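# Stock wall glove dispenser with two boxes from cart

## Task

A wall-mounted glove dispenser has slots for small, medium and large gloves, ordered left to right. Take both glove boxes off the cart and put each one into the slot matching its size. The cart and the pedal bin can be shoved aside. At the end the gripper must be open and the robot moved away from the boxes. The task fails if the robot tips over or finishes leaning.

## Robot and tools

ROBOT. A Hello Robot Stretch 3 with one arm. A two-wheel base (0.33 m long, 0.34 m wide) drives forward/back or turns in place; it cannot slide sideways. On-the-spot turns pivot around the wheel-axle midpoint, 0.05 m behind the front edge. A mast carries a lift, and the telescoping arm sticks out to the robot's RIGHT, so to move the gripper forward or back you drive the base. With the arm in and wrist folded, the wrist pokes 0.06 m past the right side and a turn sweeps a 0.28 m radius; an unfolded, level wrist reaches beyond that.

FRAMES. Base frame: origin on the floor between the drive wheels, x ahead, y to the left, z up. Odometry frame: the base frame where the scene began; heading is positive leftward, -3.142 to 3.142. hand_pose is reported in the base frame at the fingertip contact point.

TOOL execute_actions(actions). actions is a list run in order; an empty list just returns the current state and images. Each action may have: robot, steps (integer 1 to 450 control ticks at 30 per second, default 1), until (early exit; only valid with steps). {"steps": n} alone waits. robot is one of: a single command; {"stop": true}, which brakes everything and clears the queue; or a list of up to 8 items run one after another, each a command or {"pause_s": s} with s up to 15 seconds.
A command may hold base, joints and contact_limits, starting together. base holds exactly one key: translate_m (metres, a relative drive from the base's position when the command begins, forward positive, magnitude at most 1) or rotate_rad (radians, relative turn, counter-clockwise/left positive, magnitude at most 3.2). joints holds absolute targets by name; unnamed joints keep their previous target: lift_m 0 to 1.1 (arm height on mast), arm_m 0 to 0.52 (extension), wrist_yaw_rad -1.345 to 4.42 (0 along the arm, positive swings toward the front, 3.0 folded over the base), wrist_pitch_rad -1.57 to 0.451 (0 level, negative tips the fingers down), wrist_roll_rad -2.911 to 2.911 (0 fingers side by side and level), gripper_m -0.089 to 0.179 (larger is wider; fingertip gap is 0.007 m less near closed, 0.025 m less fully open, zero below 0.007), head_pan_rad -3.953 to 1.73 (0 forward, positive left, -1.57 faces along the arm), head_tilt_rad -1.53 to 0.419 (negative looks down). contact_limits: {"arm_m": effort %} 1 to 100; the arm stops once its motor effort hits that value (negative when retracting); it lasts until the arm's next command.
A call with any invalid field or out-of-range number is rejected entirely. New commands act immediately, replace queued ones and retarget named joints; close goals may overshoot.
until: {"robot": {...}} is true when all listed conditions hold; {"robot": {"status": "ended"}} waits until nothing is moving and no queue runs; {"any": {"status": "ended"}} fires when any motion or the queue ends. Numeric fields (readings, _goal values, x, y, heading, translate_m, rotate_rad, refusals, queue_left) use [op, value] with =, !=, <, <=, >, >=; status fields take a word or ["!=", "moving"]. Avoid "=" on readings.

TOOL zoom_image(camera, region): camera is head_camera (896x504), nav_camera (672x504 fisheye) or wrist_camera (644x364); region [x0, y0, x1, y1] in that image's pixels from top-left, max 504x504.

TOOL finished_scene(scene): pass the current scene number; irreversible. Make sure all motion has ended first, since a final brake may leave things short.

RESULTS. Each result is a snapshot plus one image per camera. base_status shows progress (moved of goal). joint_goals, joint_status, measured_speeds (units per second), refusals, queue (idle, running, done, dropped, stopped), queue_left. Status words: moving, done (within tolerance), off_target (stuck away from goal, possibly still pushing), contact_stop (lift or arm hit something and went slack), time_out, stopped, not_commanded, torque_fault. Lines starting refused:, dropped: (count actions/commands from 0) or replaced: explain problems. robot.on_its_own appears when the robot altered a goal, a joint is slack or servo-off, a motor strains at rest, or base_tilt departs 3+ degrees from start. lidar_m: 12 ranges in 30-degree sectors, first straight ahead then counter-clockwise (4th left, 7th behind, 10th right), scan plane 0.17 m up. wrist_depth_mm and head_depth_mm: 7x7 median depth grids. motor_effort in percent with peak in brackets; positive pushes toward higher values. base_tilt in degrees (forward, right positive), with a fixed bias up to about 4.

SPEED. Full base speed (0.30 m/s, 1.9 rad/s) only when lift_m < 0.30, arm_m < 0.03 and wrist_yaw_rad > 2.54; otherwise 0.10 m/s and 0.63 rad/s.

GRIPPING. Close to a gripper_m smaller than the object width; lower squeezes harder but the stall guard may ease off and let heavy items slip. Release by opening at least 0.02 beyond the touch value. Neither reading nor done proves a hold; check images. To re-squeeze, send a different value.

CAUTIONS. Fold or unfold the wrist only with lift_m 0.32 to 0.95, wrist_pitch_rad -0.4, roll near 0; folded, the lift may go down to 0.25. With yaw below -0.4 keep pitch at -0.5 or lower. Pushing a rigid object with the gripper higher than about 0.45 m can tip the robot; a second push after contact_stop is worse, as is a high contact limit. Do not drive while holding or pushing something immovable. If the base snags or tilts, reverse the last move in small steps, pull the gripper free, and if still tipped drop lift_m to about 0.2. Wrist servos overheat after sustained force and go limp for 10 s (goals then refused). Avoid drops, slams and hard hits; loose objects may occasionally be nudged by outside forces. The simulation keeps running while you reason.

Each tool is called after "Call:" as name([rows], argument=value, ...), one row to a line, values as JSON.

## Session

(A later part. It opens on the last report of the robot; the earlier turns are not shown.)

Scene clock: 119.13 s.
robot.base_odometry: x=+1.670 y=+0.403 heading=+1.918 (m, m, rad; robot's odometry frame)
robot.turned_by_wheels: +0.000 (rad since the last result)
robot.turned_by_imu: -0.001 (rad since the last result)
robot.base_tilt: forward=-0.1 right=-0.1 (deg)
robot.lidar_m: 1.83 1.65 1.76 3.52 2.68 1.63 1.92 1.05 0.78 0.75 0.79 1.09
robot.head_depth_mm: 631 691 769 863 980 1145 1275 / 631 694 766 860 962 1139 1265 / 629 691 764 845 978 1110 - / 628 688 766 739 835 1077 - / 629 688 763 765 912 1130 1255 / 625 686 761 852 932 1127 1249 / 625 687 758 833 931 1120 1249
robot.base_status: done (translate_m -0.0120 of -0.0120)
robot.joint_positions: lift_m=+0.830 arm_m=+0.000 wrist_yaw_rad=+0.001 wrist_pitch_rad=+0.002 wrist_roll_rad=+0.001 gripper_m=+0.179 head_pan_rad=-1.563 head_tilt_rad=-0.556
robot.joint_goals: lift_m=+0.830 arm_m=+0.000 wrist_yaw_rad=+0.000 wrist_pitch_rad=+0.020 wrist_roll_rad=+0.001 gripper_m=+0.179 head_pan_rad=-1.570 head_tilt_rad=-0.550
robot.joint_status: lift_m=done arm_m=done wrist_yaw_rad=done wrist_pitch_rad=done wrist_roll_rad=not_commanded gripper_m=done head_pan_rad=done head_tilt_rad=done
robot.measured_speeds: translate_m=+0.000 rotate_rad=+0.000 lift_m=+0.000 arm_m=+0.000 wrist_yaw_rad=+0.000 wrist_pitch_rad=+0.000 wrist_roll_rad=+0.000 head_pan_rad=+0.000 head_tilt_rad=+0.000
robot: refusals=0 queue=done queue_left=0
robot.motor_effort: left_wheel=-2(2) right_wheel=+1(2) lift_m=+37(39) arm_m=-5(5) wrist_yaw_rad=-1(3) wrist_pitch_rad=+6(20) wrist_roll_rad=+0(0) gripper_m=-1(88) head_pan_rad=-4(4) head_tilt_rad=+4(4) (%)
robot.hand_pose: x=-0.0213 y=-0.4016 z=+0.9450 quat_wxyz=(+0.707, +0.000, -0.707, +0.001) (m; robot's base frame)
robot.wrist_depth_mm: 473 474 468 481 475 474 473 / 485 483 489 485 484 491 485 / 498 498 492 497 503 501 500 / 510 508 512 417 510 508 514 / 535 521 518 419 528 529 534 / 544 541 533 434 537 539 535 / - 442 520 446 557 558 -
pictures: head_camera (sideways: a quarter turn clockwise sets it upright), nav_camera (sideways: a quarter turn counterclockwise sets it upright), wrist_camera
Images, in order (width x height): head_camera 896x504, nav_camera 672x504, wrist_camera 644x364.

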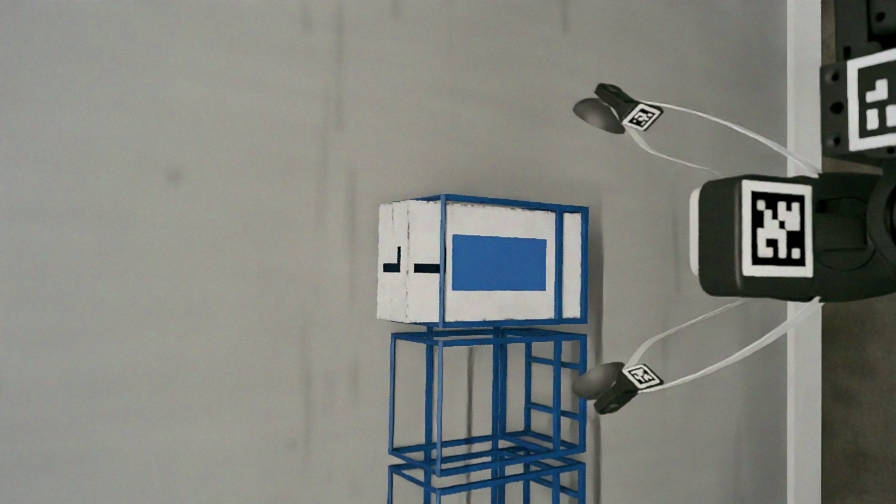

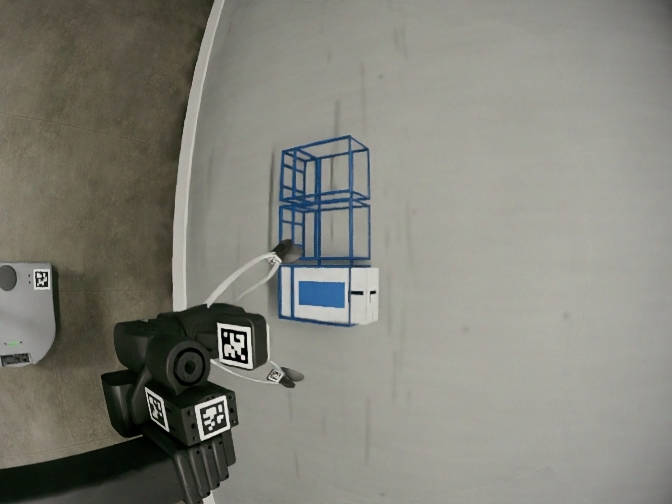

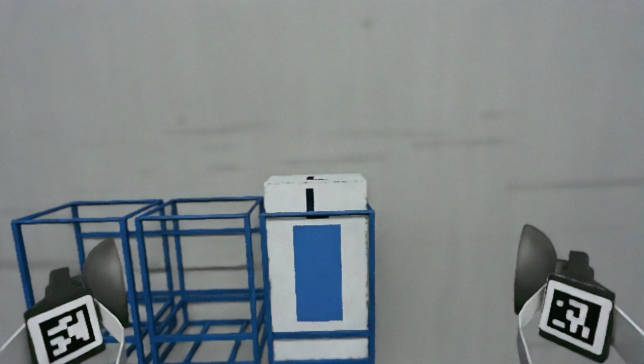

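Call:
execute_actions([
  {"robot":[{"base":{"rotate_rad":-0.8},"joints":{"lift_m":0.775}},{"base":{"translate_m":-1.0}},{"base":{"translate_m":-0.277}},{"base":{"rotate_rad":-0.51}},{"joints":{"arm_m":0.15}}],"steps":450,"until":{"robot":{"status":"ended"}}},
  {"steps":450,"until":{"robot":{"status":"ended"}}},
])

Scene clock: 148.60 s.
robot.base_odometry: x=+1.111 y=-0.745 heading=+0.608 (m, m, rad; robot's odometry frame)
robot.turned_by_wheels: -1.310 (rad since the last result)
robot.turned_by_imu: -1.330 (rad since the last result)
robot.base_tilt: forward=-0.1 right=+0.0 (deg)
robot.lidar_m: 1.65 1.93 2.73 2.13 2.48 2.66 1.99 1.17 0.60 0.61 1.20 1.65
robot.head_depth_mm: 834 913 1002 1062 904 792 - / 853 930 1023 1079 910 - 1088 / 868 952 1052 1083 910 - 1133 / 890 978 1062 848 928 - 1211 / 910 1000 1100 1187 922 1075 1200 / 931 1027 1135 1285 1445 1466 1277 / 952 1055 1178 1331 1530 1491 1279
robot.base_status: done (rotate_rad -0.5098 of -0.5100)
robot.joint_positions: lift_m=+0.775 arm_m=+0.150 wrist_yaw_rad=+0.001 wrist_pitch_rad=+0.002 wrist_roll_rad=+0.001 gripper_m=+0.179 head_pan_rad=-1.563 head_tilt_rad=-0.556
robot.joint_goals: lift_m=+0.775 arm_m=+0.150 wrist_yaw_rad=+0.000 wrist_pitch_rad=+0.020 wrist_roll_rad=+0.001 gripper_m=+0.179 head_pan_rad=-1.570 head_tilt_rad=-0.550
robot.joint_status: lift_m=done arm_m=done wrist_yaw_rad=done wrist_pitch_rad=done wrist_roll_rad=not_commanded gripper_m=done head_pan_rad=done head_tilt_rad=done
robot.measured_speeds: translate_m=+0.000 rotate_rad=+0.000 lift_m=+0.000 arm_m=+0.000 wrist_yaw_rad=+0.000 wrist_pitch_rad=+0.000 wrist_roll_rad=+0.000 head_pan_rad=+0.000 head_tilt_rad=+0.000
robot: refusals=0 queue=done queue_left=0
robot.motor_effort: left_wheel=+2(6) right_wheel=-3(5) lift_m=+29(36) arm_m=+6(11) wrist_yaw_rad=-1(1) wrist_pitch_rad=+6(6) wrist_roll_rad=+0(0) gripper_m=+1(0) head_pan_rad=-3(3) head_tilt_rad=+3(3) (%)
robot.hand_pose: x=-0.0213 y=-0.5509 z=+0.8903 quat_wxyz=(+0.707, +0.000, -0.707, +0.001) (m; robot's base frame)
robot.wrist_depth_mm: 759 692 650 614 577 544 510 / 767 717 675 626 586 549 519 / 802 754 700 652 592 565 533 / 830 767 712 358 610 580 546 / 876 788 736 363 630 597 555 / 910 811 759 374 545 530 562 / - 832 428 381 452 451 -
pictures: head_camera (sideways: a quarter turn clockwise sets it upright), nav_camera (sideways: a quarter turn counterclockwise sets it upright), wrist_camera
Images, in order (width x height): head_camera 896x504, nav_camera 672x504, wrist_camera 644x364.

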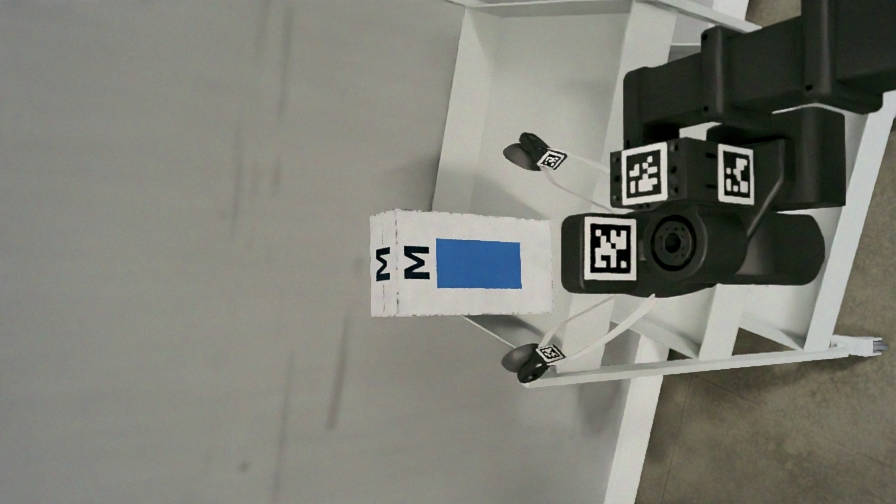

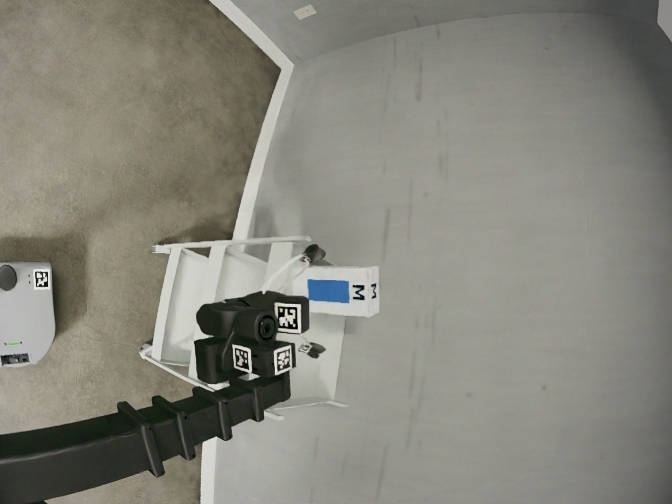

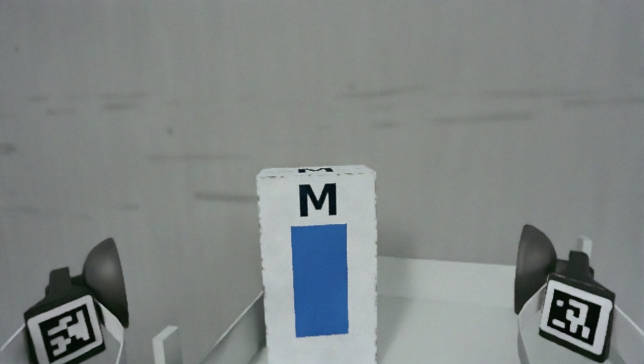

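Call:
execute_actions([
  {"robot":[{"joints":{"arm_m":0.385,"lift_m":0.77}},{"joints":{"gripper_m":0.076}},{"pause_s":0.5},{"joints":{"lift_m":0.92}}],"steps":450,"until":{"robot":{"status":"ended"}}},
  {"robot":{"joints":{"wrist_pitch_rad":0.13}},"steps":25},
])

Call:
execute_actions([
  {"robot":[{"joints":{"arm_m":0.0}},{"base":{"rotate_rad":0.59}},{"base":{"translate_m":1.0},"joints":{"lift_m":1.09}},{"base":{"translate_m":0.389}},{"base":{"rotate_rad":0.72},"joints":{"head_tilt_rad":-0.68}},{"joints":{"arm_m":0.25}}],"steps":450,"until":{"robot":{"status":"ended"}}},
  {"steps":450,"until":{"robot":{"status":"ended"}}},
])

Scene clock: 165.00 s.
robot.base_odometry: x=+1.111 y=-0.745 heading=+0.608 (m, m, rad; robot's odometry frame)
robot.turned_by_wheels: +0.000 (rad since the last result)
robot.turned_by_imu: -0.002 (rad since the last result)
robot.base_tilt: forward=-0.1 right=+0.0 (deg)
robot.lidar_m: 1.65 1.93 2.73 2.13 2.49 2.66 1.99 1.17 0.60 0.60 1.20 1.65
robot.head_depth_mm: 832 910 993 - - 1006 1233 / 853 932 - 1071 908 1035 1115 / 874 948 - 1073 909 1053 1188 / 889 969 - 1026 926 1079 1207 / 909 995 1087 1186 926 1078 1205 / 933 1024 1147 1284 1442 1463 1274 / 950 1050 1177 1328 1527 1491 1275
robot.base_status: done (rotate_rad -0.5098 of -0.5100)
robot.joint_positions: lift_m=+0.920 arm_m=+0.385 wrist_yaw_rad=+0.001 wrist_pitch_rad=+0.057 wrist_roll_rad=+0.001 gripper_m=+0.077 head_pan_rad=-1.563 head_tilt_rad=-0.556
robot.joint_goals: lift_m=+0.920 arm_m=+0.385 wrist_yaw_rad=+0.000 wrist_pitch_rad=+0.130 wrist_roll_rad=+0.001 gripper_m=+0.076 head_pan_rad=-1.570 head_tilt_rad=-0.550
robot.joint_status: lift_m=done arm_m=done wrist_yaw_rad=done wrist_pitch_rad=off_target wrist_roll_rad=not_commanded gripper_m=done head_pan_rad=done head_tilt_rad=done
robot.measured_speeds: translate_m=+0.000 rotate_rad=+0.000 lift_m=+0.000 arm_m=+0.000 wrist_yaw_rad=+0.000 wrist_pitch_rad=+0.000 wrist_roll_rad=+0.000 head_pan_rad=+0.000 head_tilt_rad=+0.000
robot: refusals=0 queue=dropped queue_left=0
robot.motor_effort: left_wheel=+2(2) right_wheel=-3(3) lift_m=+41(44) arm_m=+5(2) wrist_yaw_rad=-2(1) wrist_pitch_rad=+23(27) wrist_roll_rad=+0(0) gripper_m=-20(93) head_pan_rad=-4(3) head_tilt_rad=+4(3) (%)
robot.hand_pose: x=-0.0213 y=-0.7868 z=+1.0488 quat_wxyz=(+0.707, -0.019, -0.707, +0.020) (m; robot's base frame)
robot.wrist_depth_mm: 500 459 433 403 376 356 333 / 518 480 438 411 383 361 339 / 523 483 445 420 391 364 346 / 533 491 464 425 398 373 351 / 553 512 152 147 143 373 357 / 569 121 122 124 127 130 361 / 587 123 124 127 130 387 363
pictures: head_camera (sideways: a quarter turn clockwise sets it upright), nav_camera (sideways: a quarter turn counterclockwise sets it upright), wrist_camera
Images, in order (width x height): head_camera 896x504, nav_camera 672x504, wrist_camera 644x364.

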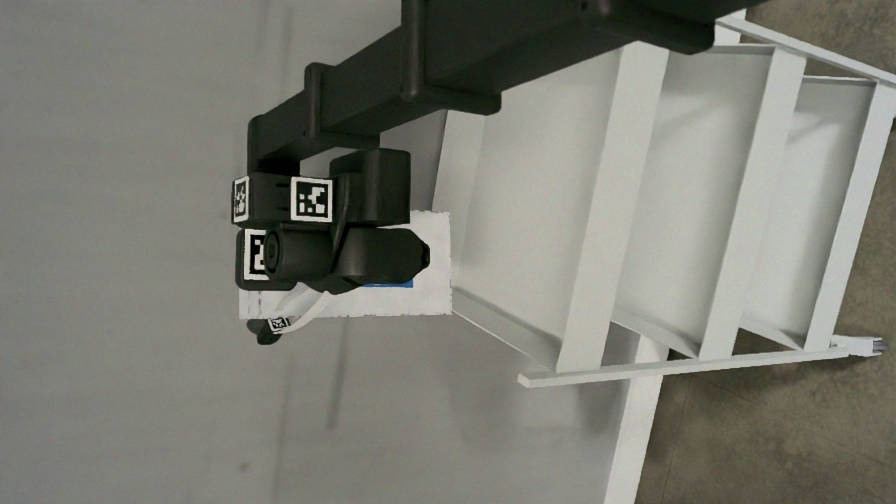

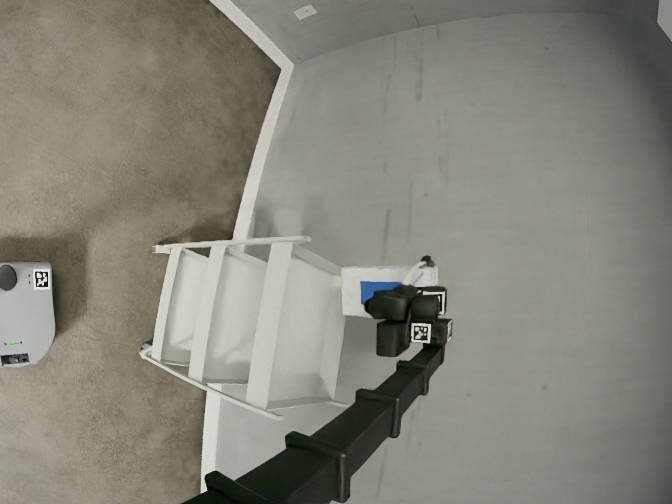

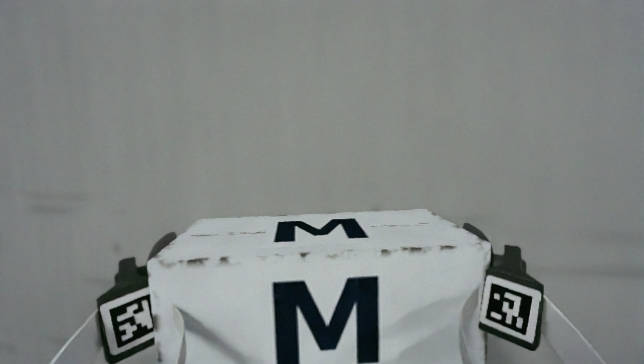

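Scene clock: 192.13 s.
robot.base_odometry: x=+1.617 y=+0.549 heading=+1.918 (m, m, rad; robot's odometry frame)
robot.turned_by_wheels: +1.310 (rad since the last result)
robot.turned_by_imu: +1.319 (rad since the last result)
robot.base_tilt: forward=-0.1 right=+0.0 (deg)
robot.lidar_m: 1.67 1.56 1.55 3.54 2.89 1.76 2.08 1.05 0.78 0.76 0.79 1.10
robot.head_depth_mm: 645 721 787 943 1119 1329 1227 / - 720 741 809 1121 1323 1220 / - 607 747 838 1114 1330 1218 / - 584 798 938 1110 1311 1216 / 533 590 796 915 1103 1313 1211 / 639 713 810 912 1103 1317 1209 / 638 713 799 914 1102 1309 1205
robot.base_status: done (rotate_rad +0.7198 of +0.7200)
robot.joint_positions: lift_m=+1.090 arm_m=+0.250 wrist_yaw_rad=+0.000 wrist_pitch_rad=+0.057 wrist_roll_rad=+0.001 gripper_m=+0.077 head_pan_rad=-1.563 head_tilt_rad=-0.672
robot.joint_goals: lift_m=+1.090 arm_m=+0.250 wrist_yaw_rad=+0.000 wrist_pitch_rad=+0.130 wrist_roll_rad=+0.001 gripper_m=+0.076 head_pan_rad=-1.570 head_tilt_rad=-0.680
robot.joint_status: lift_m=done arm_m=done wrist_yaw_rad=done wrist_pitch_rad=off_target wrist_roll_rad=not_commanded gripper_m=done head_pan_rad=done head_tilt_rad=done
robot.measured_speeds: translate_m=+0.000 rotate_rad=+0.000 lift_m=+0.000 arm_m=+0.000 wrist_yaw_rad=+0.000 wrist_pitch_rad=+0.000 wrist_roll_rad=+0.000 head_pan_rad=+0.000 head_tilt_rad=+0.000
robot: refusals=0 queue=done queue_left=0
robot.motor_effort: left_wheel=-3(7) right_wheel=+2(5) lift_m=+41(43) arm_m=+5(10) wrist_yaw_rad=+0(2) wrist_pitch_rad=+22(23) wrist_roll_rad=+0(0) gripper_m=-20(20) head_pan_rad=-3(4) head_tilt_rad=-4(19) (%)
robot.hand_pose: x=-0.0214 y=-0.6518 z=+1.2189 quat_wxyz=(+0.707, -0.020, -0.707, +0.020) (m; robot's base frame)
robot.wrist_depth_mm: 249 250 250 249 250 252 250 / 254 252 254 254 256 255 257 / 257 258 259 260 259 259 261 / 264 262 263 264 263 265 266 / 268 268 153 147 143 268 270 / 274 120 122 124 127 129 275 / 277 123 124 126 129 281 280
pictures: head_camera (sideways: a quarter turn clockwise sets it upright), nav_camera (sideways: a quarter turn counterclockwise sets it upright), wrist_camera
Images, in order (width x height): head_camera 896x504, nav_camera 672x504, wrist_camera 644x364.

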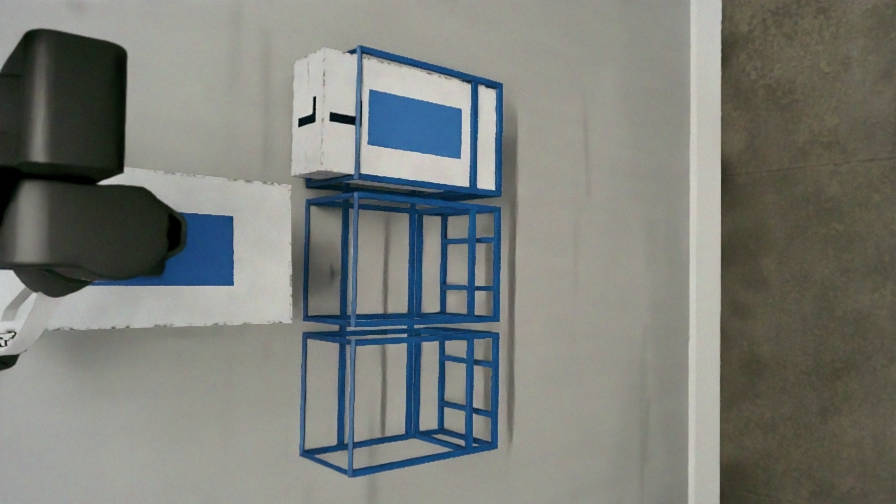

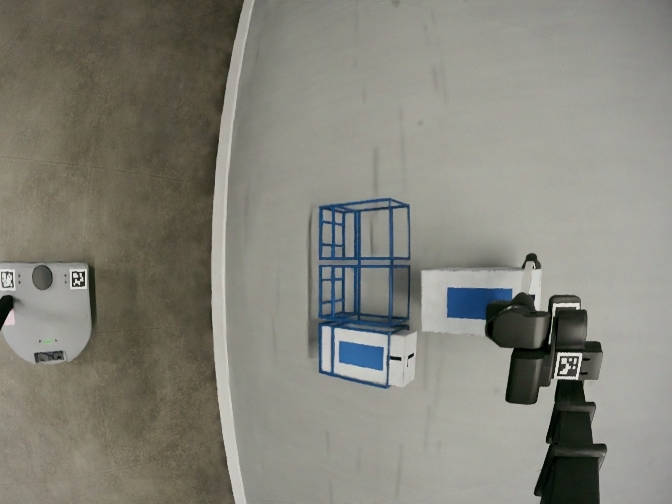

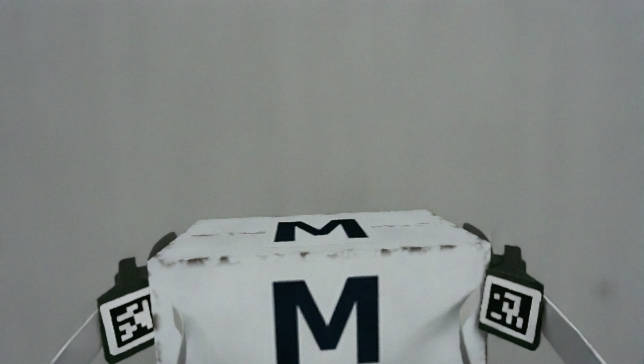

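Call:
execute_actions([
  {"robot":[{"base":{"translate_m":0.02},"joints":{"wrist_yaw_rad":-0.07}},{"joints":{"arm_m":0.31}},{"joints":{"lift_m":1.01}}],"steps":450,"until":{"robot":{"status":"ended"}}},
])

Call:
zoom_image(camera="head_camera", region=[220,130,460,370])

Scene clock: 202.67 s.
robot.base_odometry: x=+1.610 y=+0.567 heading=+1.918 (m, m, rad; robot's odometry frame)
robot.turned_by_wheels: +0.000 (rad since the last result)
robot.turned_by_imu: -0.001 (rad since the last result)
robot.base_tilt: forward=-0.1 right=+0.0 (deg)
robot.lidar_m: 1.65 1.56 1.53 3.52 2.92 1.78 2.10 1.05 0.78 0.76 0.79 1.10
robot.head_depth_mm: 625 - 775 925 1118 1338 1231 / - 727 743 810 1120 1332 1222 / - - 736 874 1118 1316 1216 / - - 718 942 1108 1321 1217 / 632 705 796 935 1107 1312 1216 / 639 714 810 887 1100 1309 1208 / 638 713 808 932 1100 1309 1204
robot.base_status: done (translate_m +0.0200 of +0.0200)
robot.joint_positions: lift_m=+1.010 arm_m=+0.310 wrist_yaw_rad=-0.070 wrist_pitch_rad=+0.057 wrist_roll_rad=+0.001 gripper_m=+0.077 head_pan_rad=-1.563 head_tilt_rad=-0.672
robot.joint_goals: lift_m=+1.010 arm_m=+0.310 wrist_yaw_rad=-0.070 wrist_pitch_rad=+0.130 wrist_roll_rad=+0.001 gripper_m=+0.076 head_pan_rad=-1.570 head_tilt_rad=-0.680
robot.joint_status: lift_m=done arm_m=done wrist_yaw_rad=done wrist_pitch_rad=off_target wrist_roll_rad=not_commanded gripper_m=done head_pan_rad=done head_tilt_rad=done
robot.measured_speeds: translate_m=+0.000 rotate_rad=+0.000 lift_m=+0.000 arm_m=+0.000 wrist_yaw_rad=+0.000 wrist_pitch_rad=+0.000 wrist_roll_rad=+0.000 head_pan_rad=+0.000 head_tilt_rad=+0.000
robot: refusals=0 queue=done queue_left=0
robot.motor_effort: left_wheel=-3(4) right_wheel=+2(7) lift_m=+33(42) arm_m=+6(3) wrist_yaw_rad=-2(5) wrist_pitch_rad=+23(23) wrist_roll_rad=+0(0) gripper_m=-20(20) head_pan_rad=-4(3) head_tilt_rad=-4(4) (%)
robot.hand_pose: x=-0.0394 y=-0.7112 z=+1.1392 quat_wxyz=(+0.707, -0.044, -0.706, -0.005) (m; robot's base frame)
robot.wrist_depth_mm: 184 187 191 194 197 203 207 / 188 191 194 198 203 206 211 / 190 194 197 201 205 210 215 / 192 197 200 203 209 212 219 / 198 199 153 147 143 217 223 / 200 121 122 124 127 130 226 / 203 123 124 127 129 227 232
pictures: head_camera (sideways: a quarter turn clockwise sets it upright), nav_camera (sideways: a quarter turn counterclockwise sets it upright), wrist_camera
Images, in order (width x height): head_camera 896x504, nav_camera 672x504, wrist_camera 644x364.

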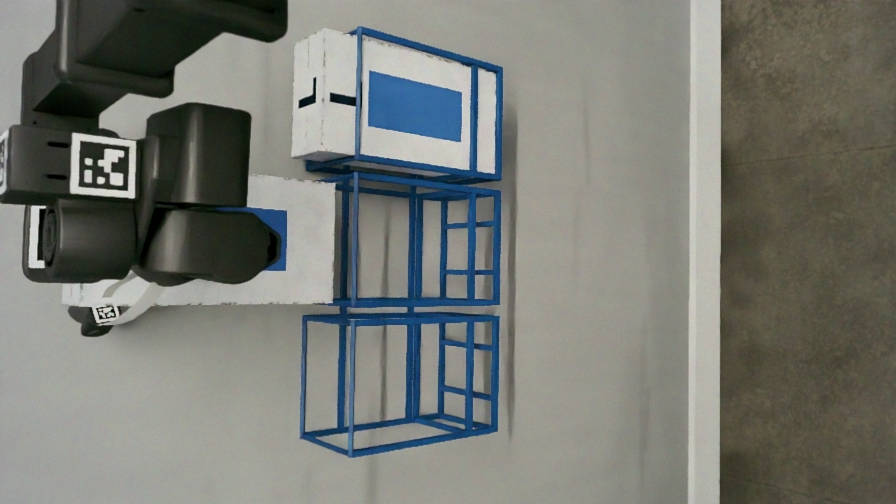

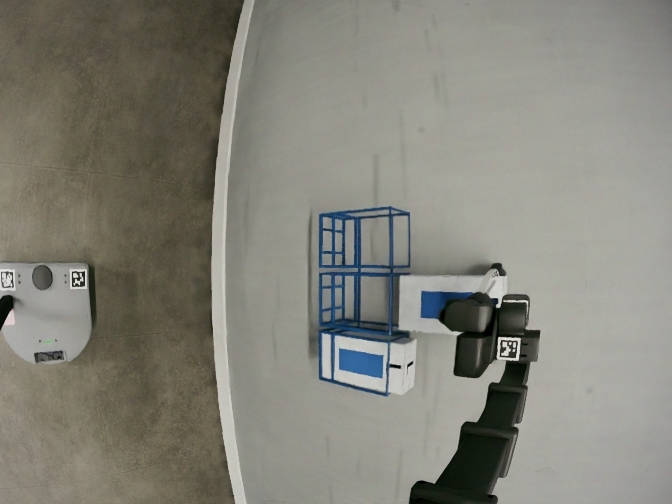

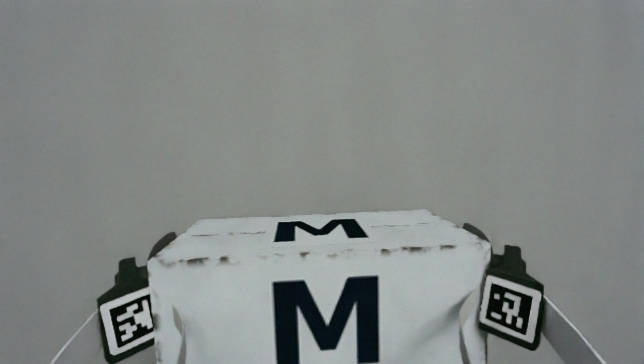

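Region (220, 130, 460, 370) of head_camera's 896x504 image, scaled by 2.100, with more detail than that image has.

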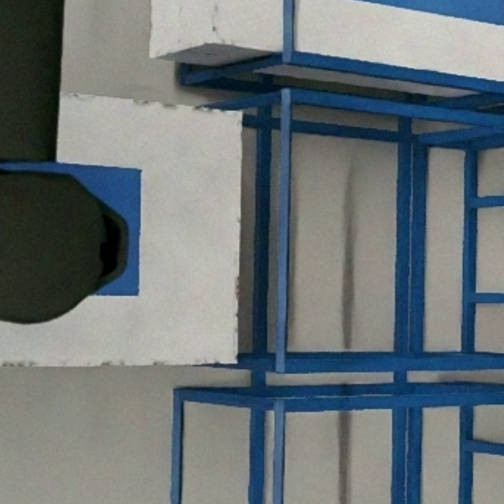

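Call:
execute_actions([
  {"robot":[{"base":{"translate_m":-0.003}},{"joints":{"lift_m":0.965}}],"steps":450,"until":{"robot":{"status":"ended"}}},
])

Scene clock: 207.57 s.
robot.base_odometry: x=+1.611 y=+0.565 heading=+1.918 (m, m, rad; robot's odometry frame)
robot.turned_by_wheels: +0.000 (rad since the last result)
robot.turned_by_imu: -0.001 (rad since the last result)
robot.base_tilt: forward=-0.1 right=+0.0 (deg)
robot.lidar_m: 1.66 1.56 1.53 3.51 2.91 1.78 2.09 1.06 0.78 0.76 0.79 1.09
robot.head_depth_mm: 644 - - 948 1122 1330 1229 / 639 - 725 809 1115 1326 1229 / 633 - 735 860 1113 1325 1220 / 633 - 731 939 1109 1317 1214 / 643 715 783 916 1110 1308 1207 / 639 715 812 919 1108 1312 1202 / 639 711 794 926 1099 1309 1204
robot.base_status: done (translate_m -0.0030 of -0.0030)
robot.joint_positions: lift_m=+0.965 arm_m=+0.310 wrist_yaw_rad=-0.070 wrist_pitch_rad=+0.057 wrist_roll_rad=+0.001 gripper_m=+0.077 head_pan_rad=-1.563 head_tilt_rad=-0.672
robot.joint_goals: lift_m=+0.965 arm_m=+0.310 wrist_yaw_rad=-0.070 wrist_pitch_rad=+0.130 wrist_roll_rad=+0.001 gripper_m=+0.076 head_pan_rad=-1.570 head_tilt_rad=-0.680
robot.joint_status: lift_m=done arm_m=done wrist_yaw_rad=done wrist_pitch_rad=off_target wrist_roll_rad=not_commanded gripper_m=done head_pan_rad=done head_tilt_rad=done
robot.measured_speeds: translate_m=+0.000 rotate_rad=+0.000 lift_m=+0.000 arm_m=+0.000 wrist_yaw_rad=+0.000 wrist_pitch_rad=+0.000 wrist_roll_rad=+0.000 head_pan_rad=+0.000 head_tilt_rad=+0.000
robot: refusals=0 queue=done queue_left=0
robot.motor_effort: left_wheel=-3(6) right_wheel=+2(5) lift_m=+33(34) arm_m=+6(5) wrist_yaw_rad=-2(2) wrist_pitch_rad=+23(22) wrist_roll_rad=+0(0) gripper_m=-20(21) head_pan_rad=-4(2) head_tilt_rad=-5(4) (%)
robot.hand_pose: x=-0.0394 y=-0.7112 z=+1.0943 quat_wxyz=(+0.707, -0.045, -0.706, -0.005) (m; robot's base frame)
robot.wrist_depth_mm: 185 187 191 194 199 202 206 / 188 191 194 198 202 205 210 / 190 192 197 201 207 210 215 / 193 198 201 204 209 213 218 / 197 200 152 147 143 217 223 / 201 121 122 124 127 130 227 / 203 123 124 127 129 225 232
pictures: head_camera (sideways: a quarter turn clockwise sets it upright), nav_camera (sideways: a quarter turn counterclockwise sets it upright), wrist_camera
Images, in order (width x height): head_camera 896x504, nav_camera 672x504, wrist_camera 644x364.

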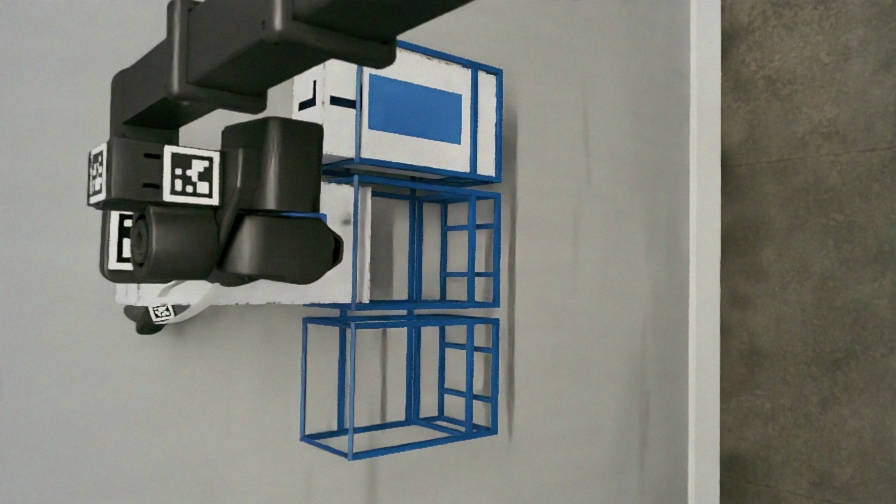

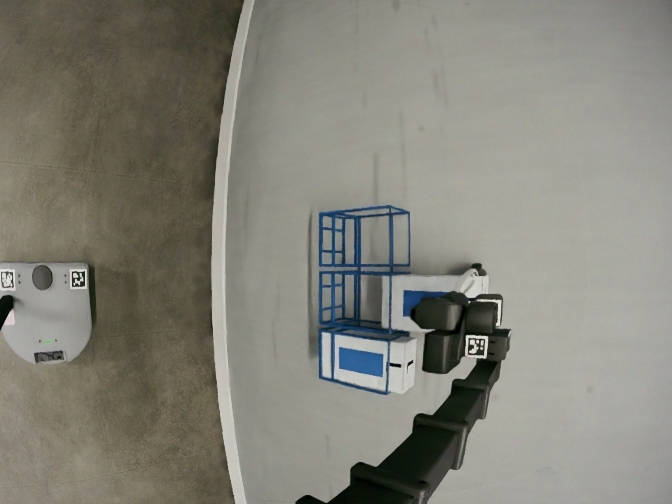

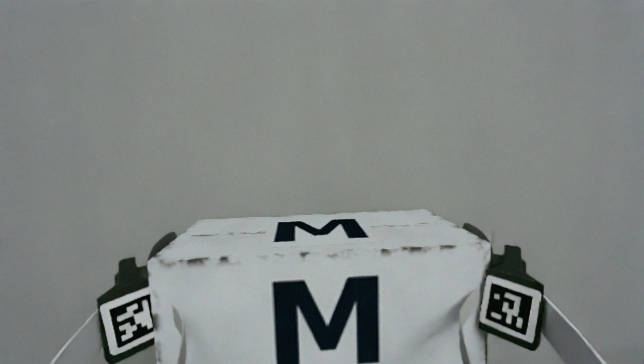

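Call:
execute_actions([
  {"robot":{"joints":{"lift_m":0.84,"head_tilt_rad":-0.55}},"steps":200,"until":{"robot":{"status":"ended"}}},
])

Scene clock: 212.77 s.
robot.base_odometry: x=+1.611 y=+0.565 heading=+1.918 (m, m, rad; robot's odometry frame)
robot.turned_by_wheels: +0.000 (rad since the last result)
robot.turned_by_imu: -0.001 (rad since the last result)
robot.base_tilt: forward=+0.0 right=+0.0 (deg)
robot.lidar_m: 1.65 1.56 1.53 3.52 2.91 1.78 2.09 1.06 0.78 0.76 0.79 1.10
robot.head_depth_mm: 633 696 775 838 956 - - / 632 695 772 748 - 1169 1264 / 632 692 755 - 1016 1140 1258 / 630 691 745 - 999 1141 1259 / 629 690 756 793 976 1129 1256 / 628 690 765 856 974 1124 1247 / 626 688 763 856 969 1124 1249
robot.base_status: done (translate_m -0.0030 of -0.0030)
robot.joint_positions: lift_m=+0.840 arm_m=+0.310 wrist_yaw_rad=-0.070 wrist_pitch_rad=+0.057 wrist_roll_rad=+0.001 gripper_m=+0.077 head_pan_rad=-1.563 head_tilt_rad=-0.557
robot.joint_goals: lift_m=+0.840 arm_m=+0.310 wrist_yaw_rad=-0.070 wrist_pitch_rad=+0.130 wrist_roll_rad=+0.001 gripper_m=+0.076 head_pan_rad=-1.570 head_tilt_rad=-0.550
robot.joint_status: lift_m=done arm_m=done wrist_yaw_rad=done wrist_pitch_rad=off_target wrist_roll_rad=not_commanded gripper_m=done head_pan_rad=done head_tilt_rad=done
robot.measured_speeds: translate_m=+0.000 rotate_rad=+0.000 lift_m=+0.000 arm_m=+0.000 wrist_yaw_rad=+0.000 wrist_pitch_rad=+0.000 wrist_roll_rad=+0.000 head_pan_rad=+0.000 head_tilt_rad=+0.000
robot: refusals=0 queue=done queue_left=0
robot.motor_effort: left_wheel=-3(3) right_wheel=+1(2) lift_m=+33(35) arm_m=+5(5) wrist_yaw_rad=-1(0) wrist_pitch_rad=+23(23) wrist_roll_rad=+0(0) gripper_m=-20(20) head_pan_rad=-4(4) head_tilt_rad=+4(15) (%)
robot.hand_pose: x=-0.0394 y=-0.7112 z=+0.9693 quat_wxyz=(+0.707, -0.045, -0.706, -0.005) (m; robot's base frame)
robot.wrist_depth_mm: 185 187 191 195 198 203 206 / 187 190 194 198 202 205 209 / 190 194 197 200 206 210 214 / 193 196 200 205 208 214 218 / 198 200 152 147 144 217 222 / 200 120 122 124 127 129 188 / 203 123 124 127 129 143 139
pictures: head_camera (sideways: a quarter turn clockwise sets it upright), nav_camera (sideways: a quarter turn counterclockwise sets it upright), wrist_camera
Images, in order (width x height): head_camera 896x504, nav_camera 672x504, wrist_camera 644x364.

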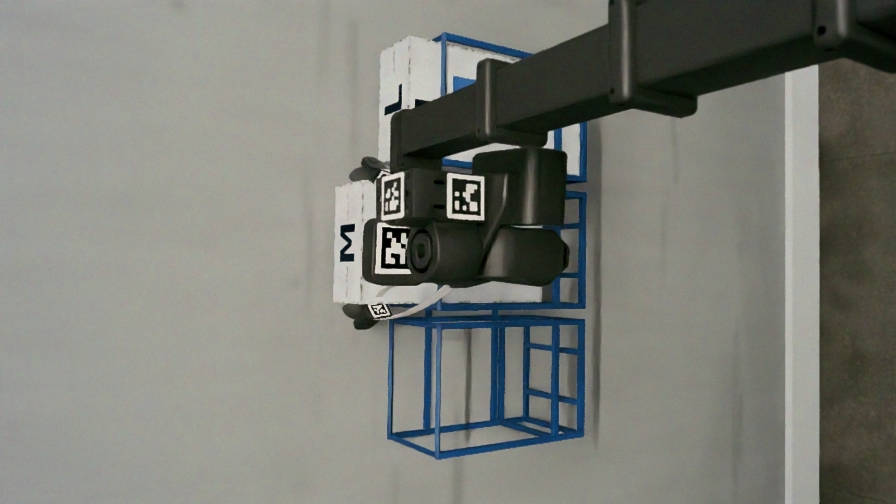

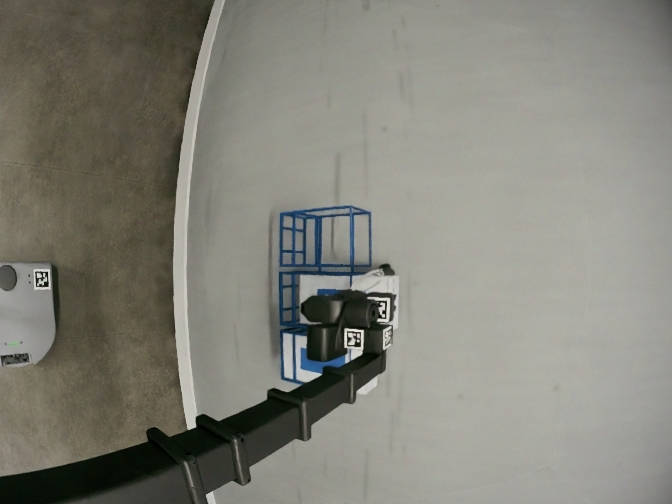

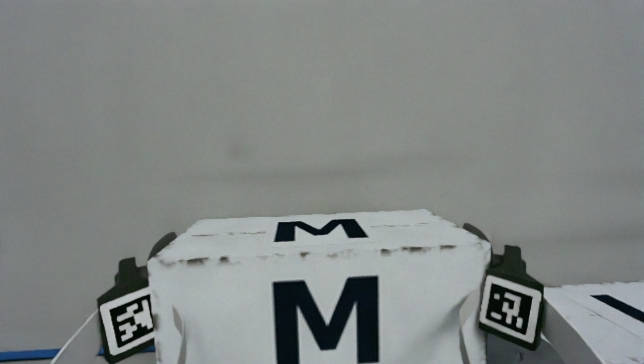

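Call:
execute_actions([
  {"robot":{"joints":{"lift_m":0.825}},"steps":100,"until":{"robot":{"status":"ended"}}},
  {"robot":[{"joints":{"gripper_m":0.14}},{"joints":{"lift_m":0.87}},{"joints":{"arm_m":0}}],"steps":400,"until":{"robot":{"status":"ended"}}},
])

Scene clock: 222.47 s.
robot.base_odometry: x=+1.611 y=+0.565 heading=+1.918 (m, m, rad; robot's odometry frame)
robot.turned_by_wheels: +0.000 (rad since the last result)
robot.turned_by_imu: -0.002 (rad since the last result)
robot.base_tilt: forward=-0.1 right=+0.0 (deg)
robot.lidar_m: 1.66 1.56 1.53 3.53 2.92 1.78 2.09 1.05 0.78 0.76 0.79 1.10
robot.head_depth_mm: 635 697 770 841 986 1141 - / 633 697 774 747 1005 1133 - / 633 693 770 754 845 - - / 631 693 769 741 842 - - / 629 694 765 780 991 1132 1252 / 628 690 766 856 973 1131 1254 / 629 688 764 853 970 1132 1242
robot.base_status: done (translate_m -0.0030 of -0.0030)
robot.joint_positions: lift_m=+0.870 arm_m=+0.000 wrist_yaw_rad=-0.070 wrist_pitch_rad=+0.106 wrist_roll_rad=+0.001 gripper_m=+0.140 head_pan_rad=-1.563 head_tilt_rad=-0.556
robot.joint_goals: lift_m=+0.870 arm_m=+0.000 wrist_yaw_rad=-0.070 wrist_pitch_rad=+0.130 wrist_roll_rad=+0.001 gripper_m=+0.140 head_pan_rad=-1.570 head_tilt_rad=-0.550
robot.joint_status: lift_m=done arm_m=done wrist_yaw_rad=done wrist_pitch_rad=off_target wrist_roll_rad=not_commanded gripper_m=done head_pan_rad=done head_tilt_rad=done
robot.measured_speeds: translate_m=+0.000 rotate_rad=+0.000 lift_m=+0.000 arm_m=+0.000 wrist_yaw_rad=+0.000 wrist_pitch_rad=+0.000 wrist_roll_rad=+0.000 head_pan_rad=+0.000 head_tilt_rad=+0.000
robot: refusals=0 queue=done queue_left=0
robot.motor_effort: left_wheel=-3(3) right_wheel=+2(2) lift_m=+37(36) arm_m=-5(5) wrist_yaw_rad=-1(1) wrist_pitch_rad=+8(23) wrist_roll_rad=+0(0) gripper_m=+1(78) head_pan_rad=-4(3) head_tilt_rad=+3(4) (%)
robot.hand_pose: x=-0.0394 y=-0.4021 z=+1.0116 quat_wxyz=(+0.707, -0.062, -0.704, +0.012) (m; robot's base frame)
robot.wrist_depth_mm: 472 476 492 497 505 516 530 / 480 483 496 506 510 523 541 / 479 492 501 510 518 526 542 / 492 490 507 515 525 540 542 / 487 494 511 511 520 546 557 / 498 - 509 422 430 - 567 / 493 512 522 428 437 553 559
pictures: head_camera (sideways: a quarter turn clockwise sets it upright), nav_camera (sideways: a quarter turn counterclockwise sets it upright), wrist_camera
Images, in order (width x height): head_camera 896x504, nav_camera 672x504, wrist_camera 644x364.

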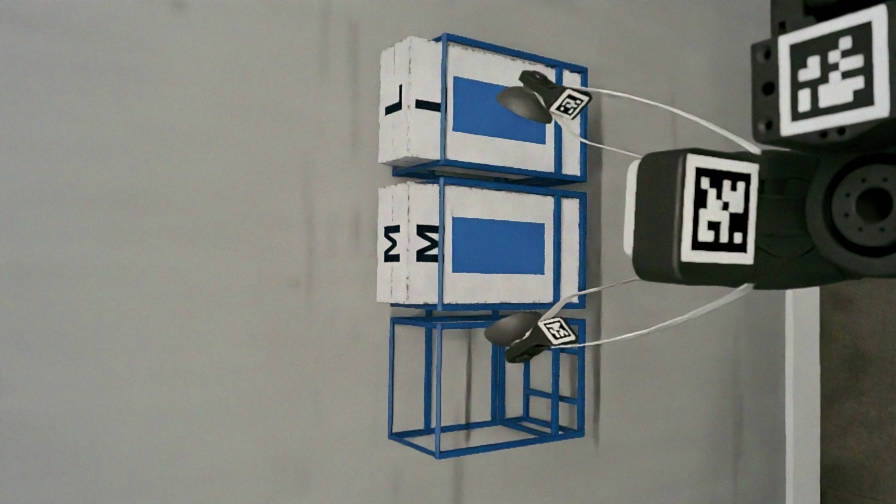

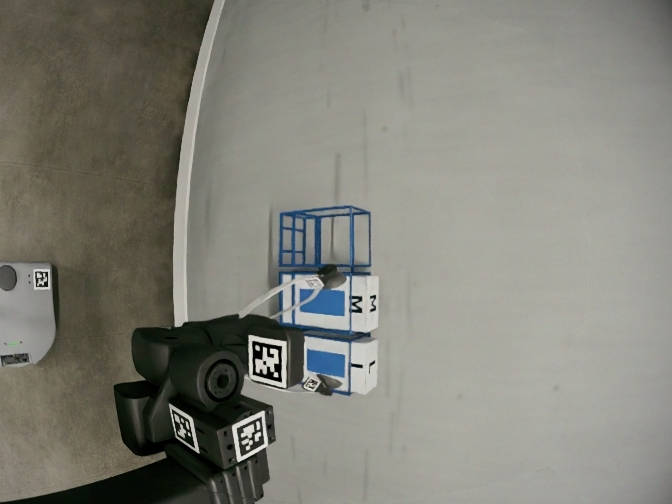

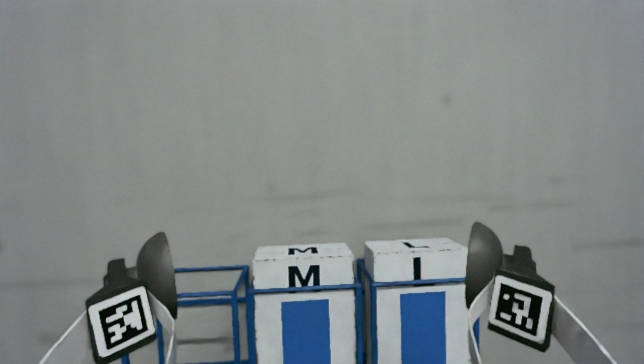

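Call:
finished_scene(scene=2)

The scene is finished: the task was done.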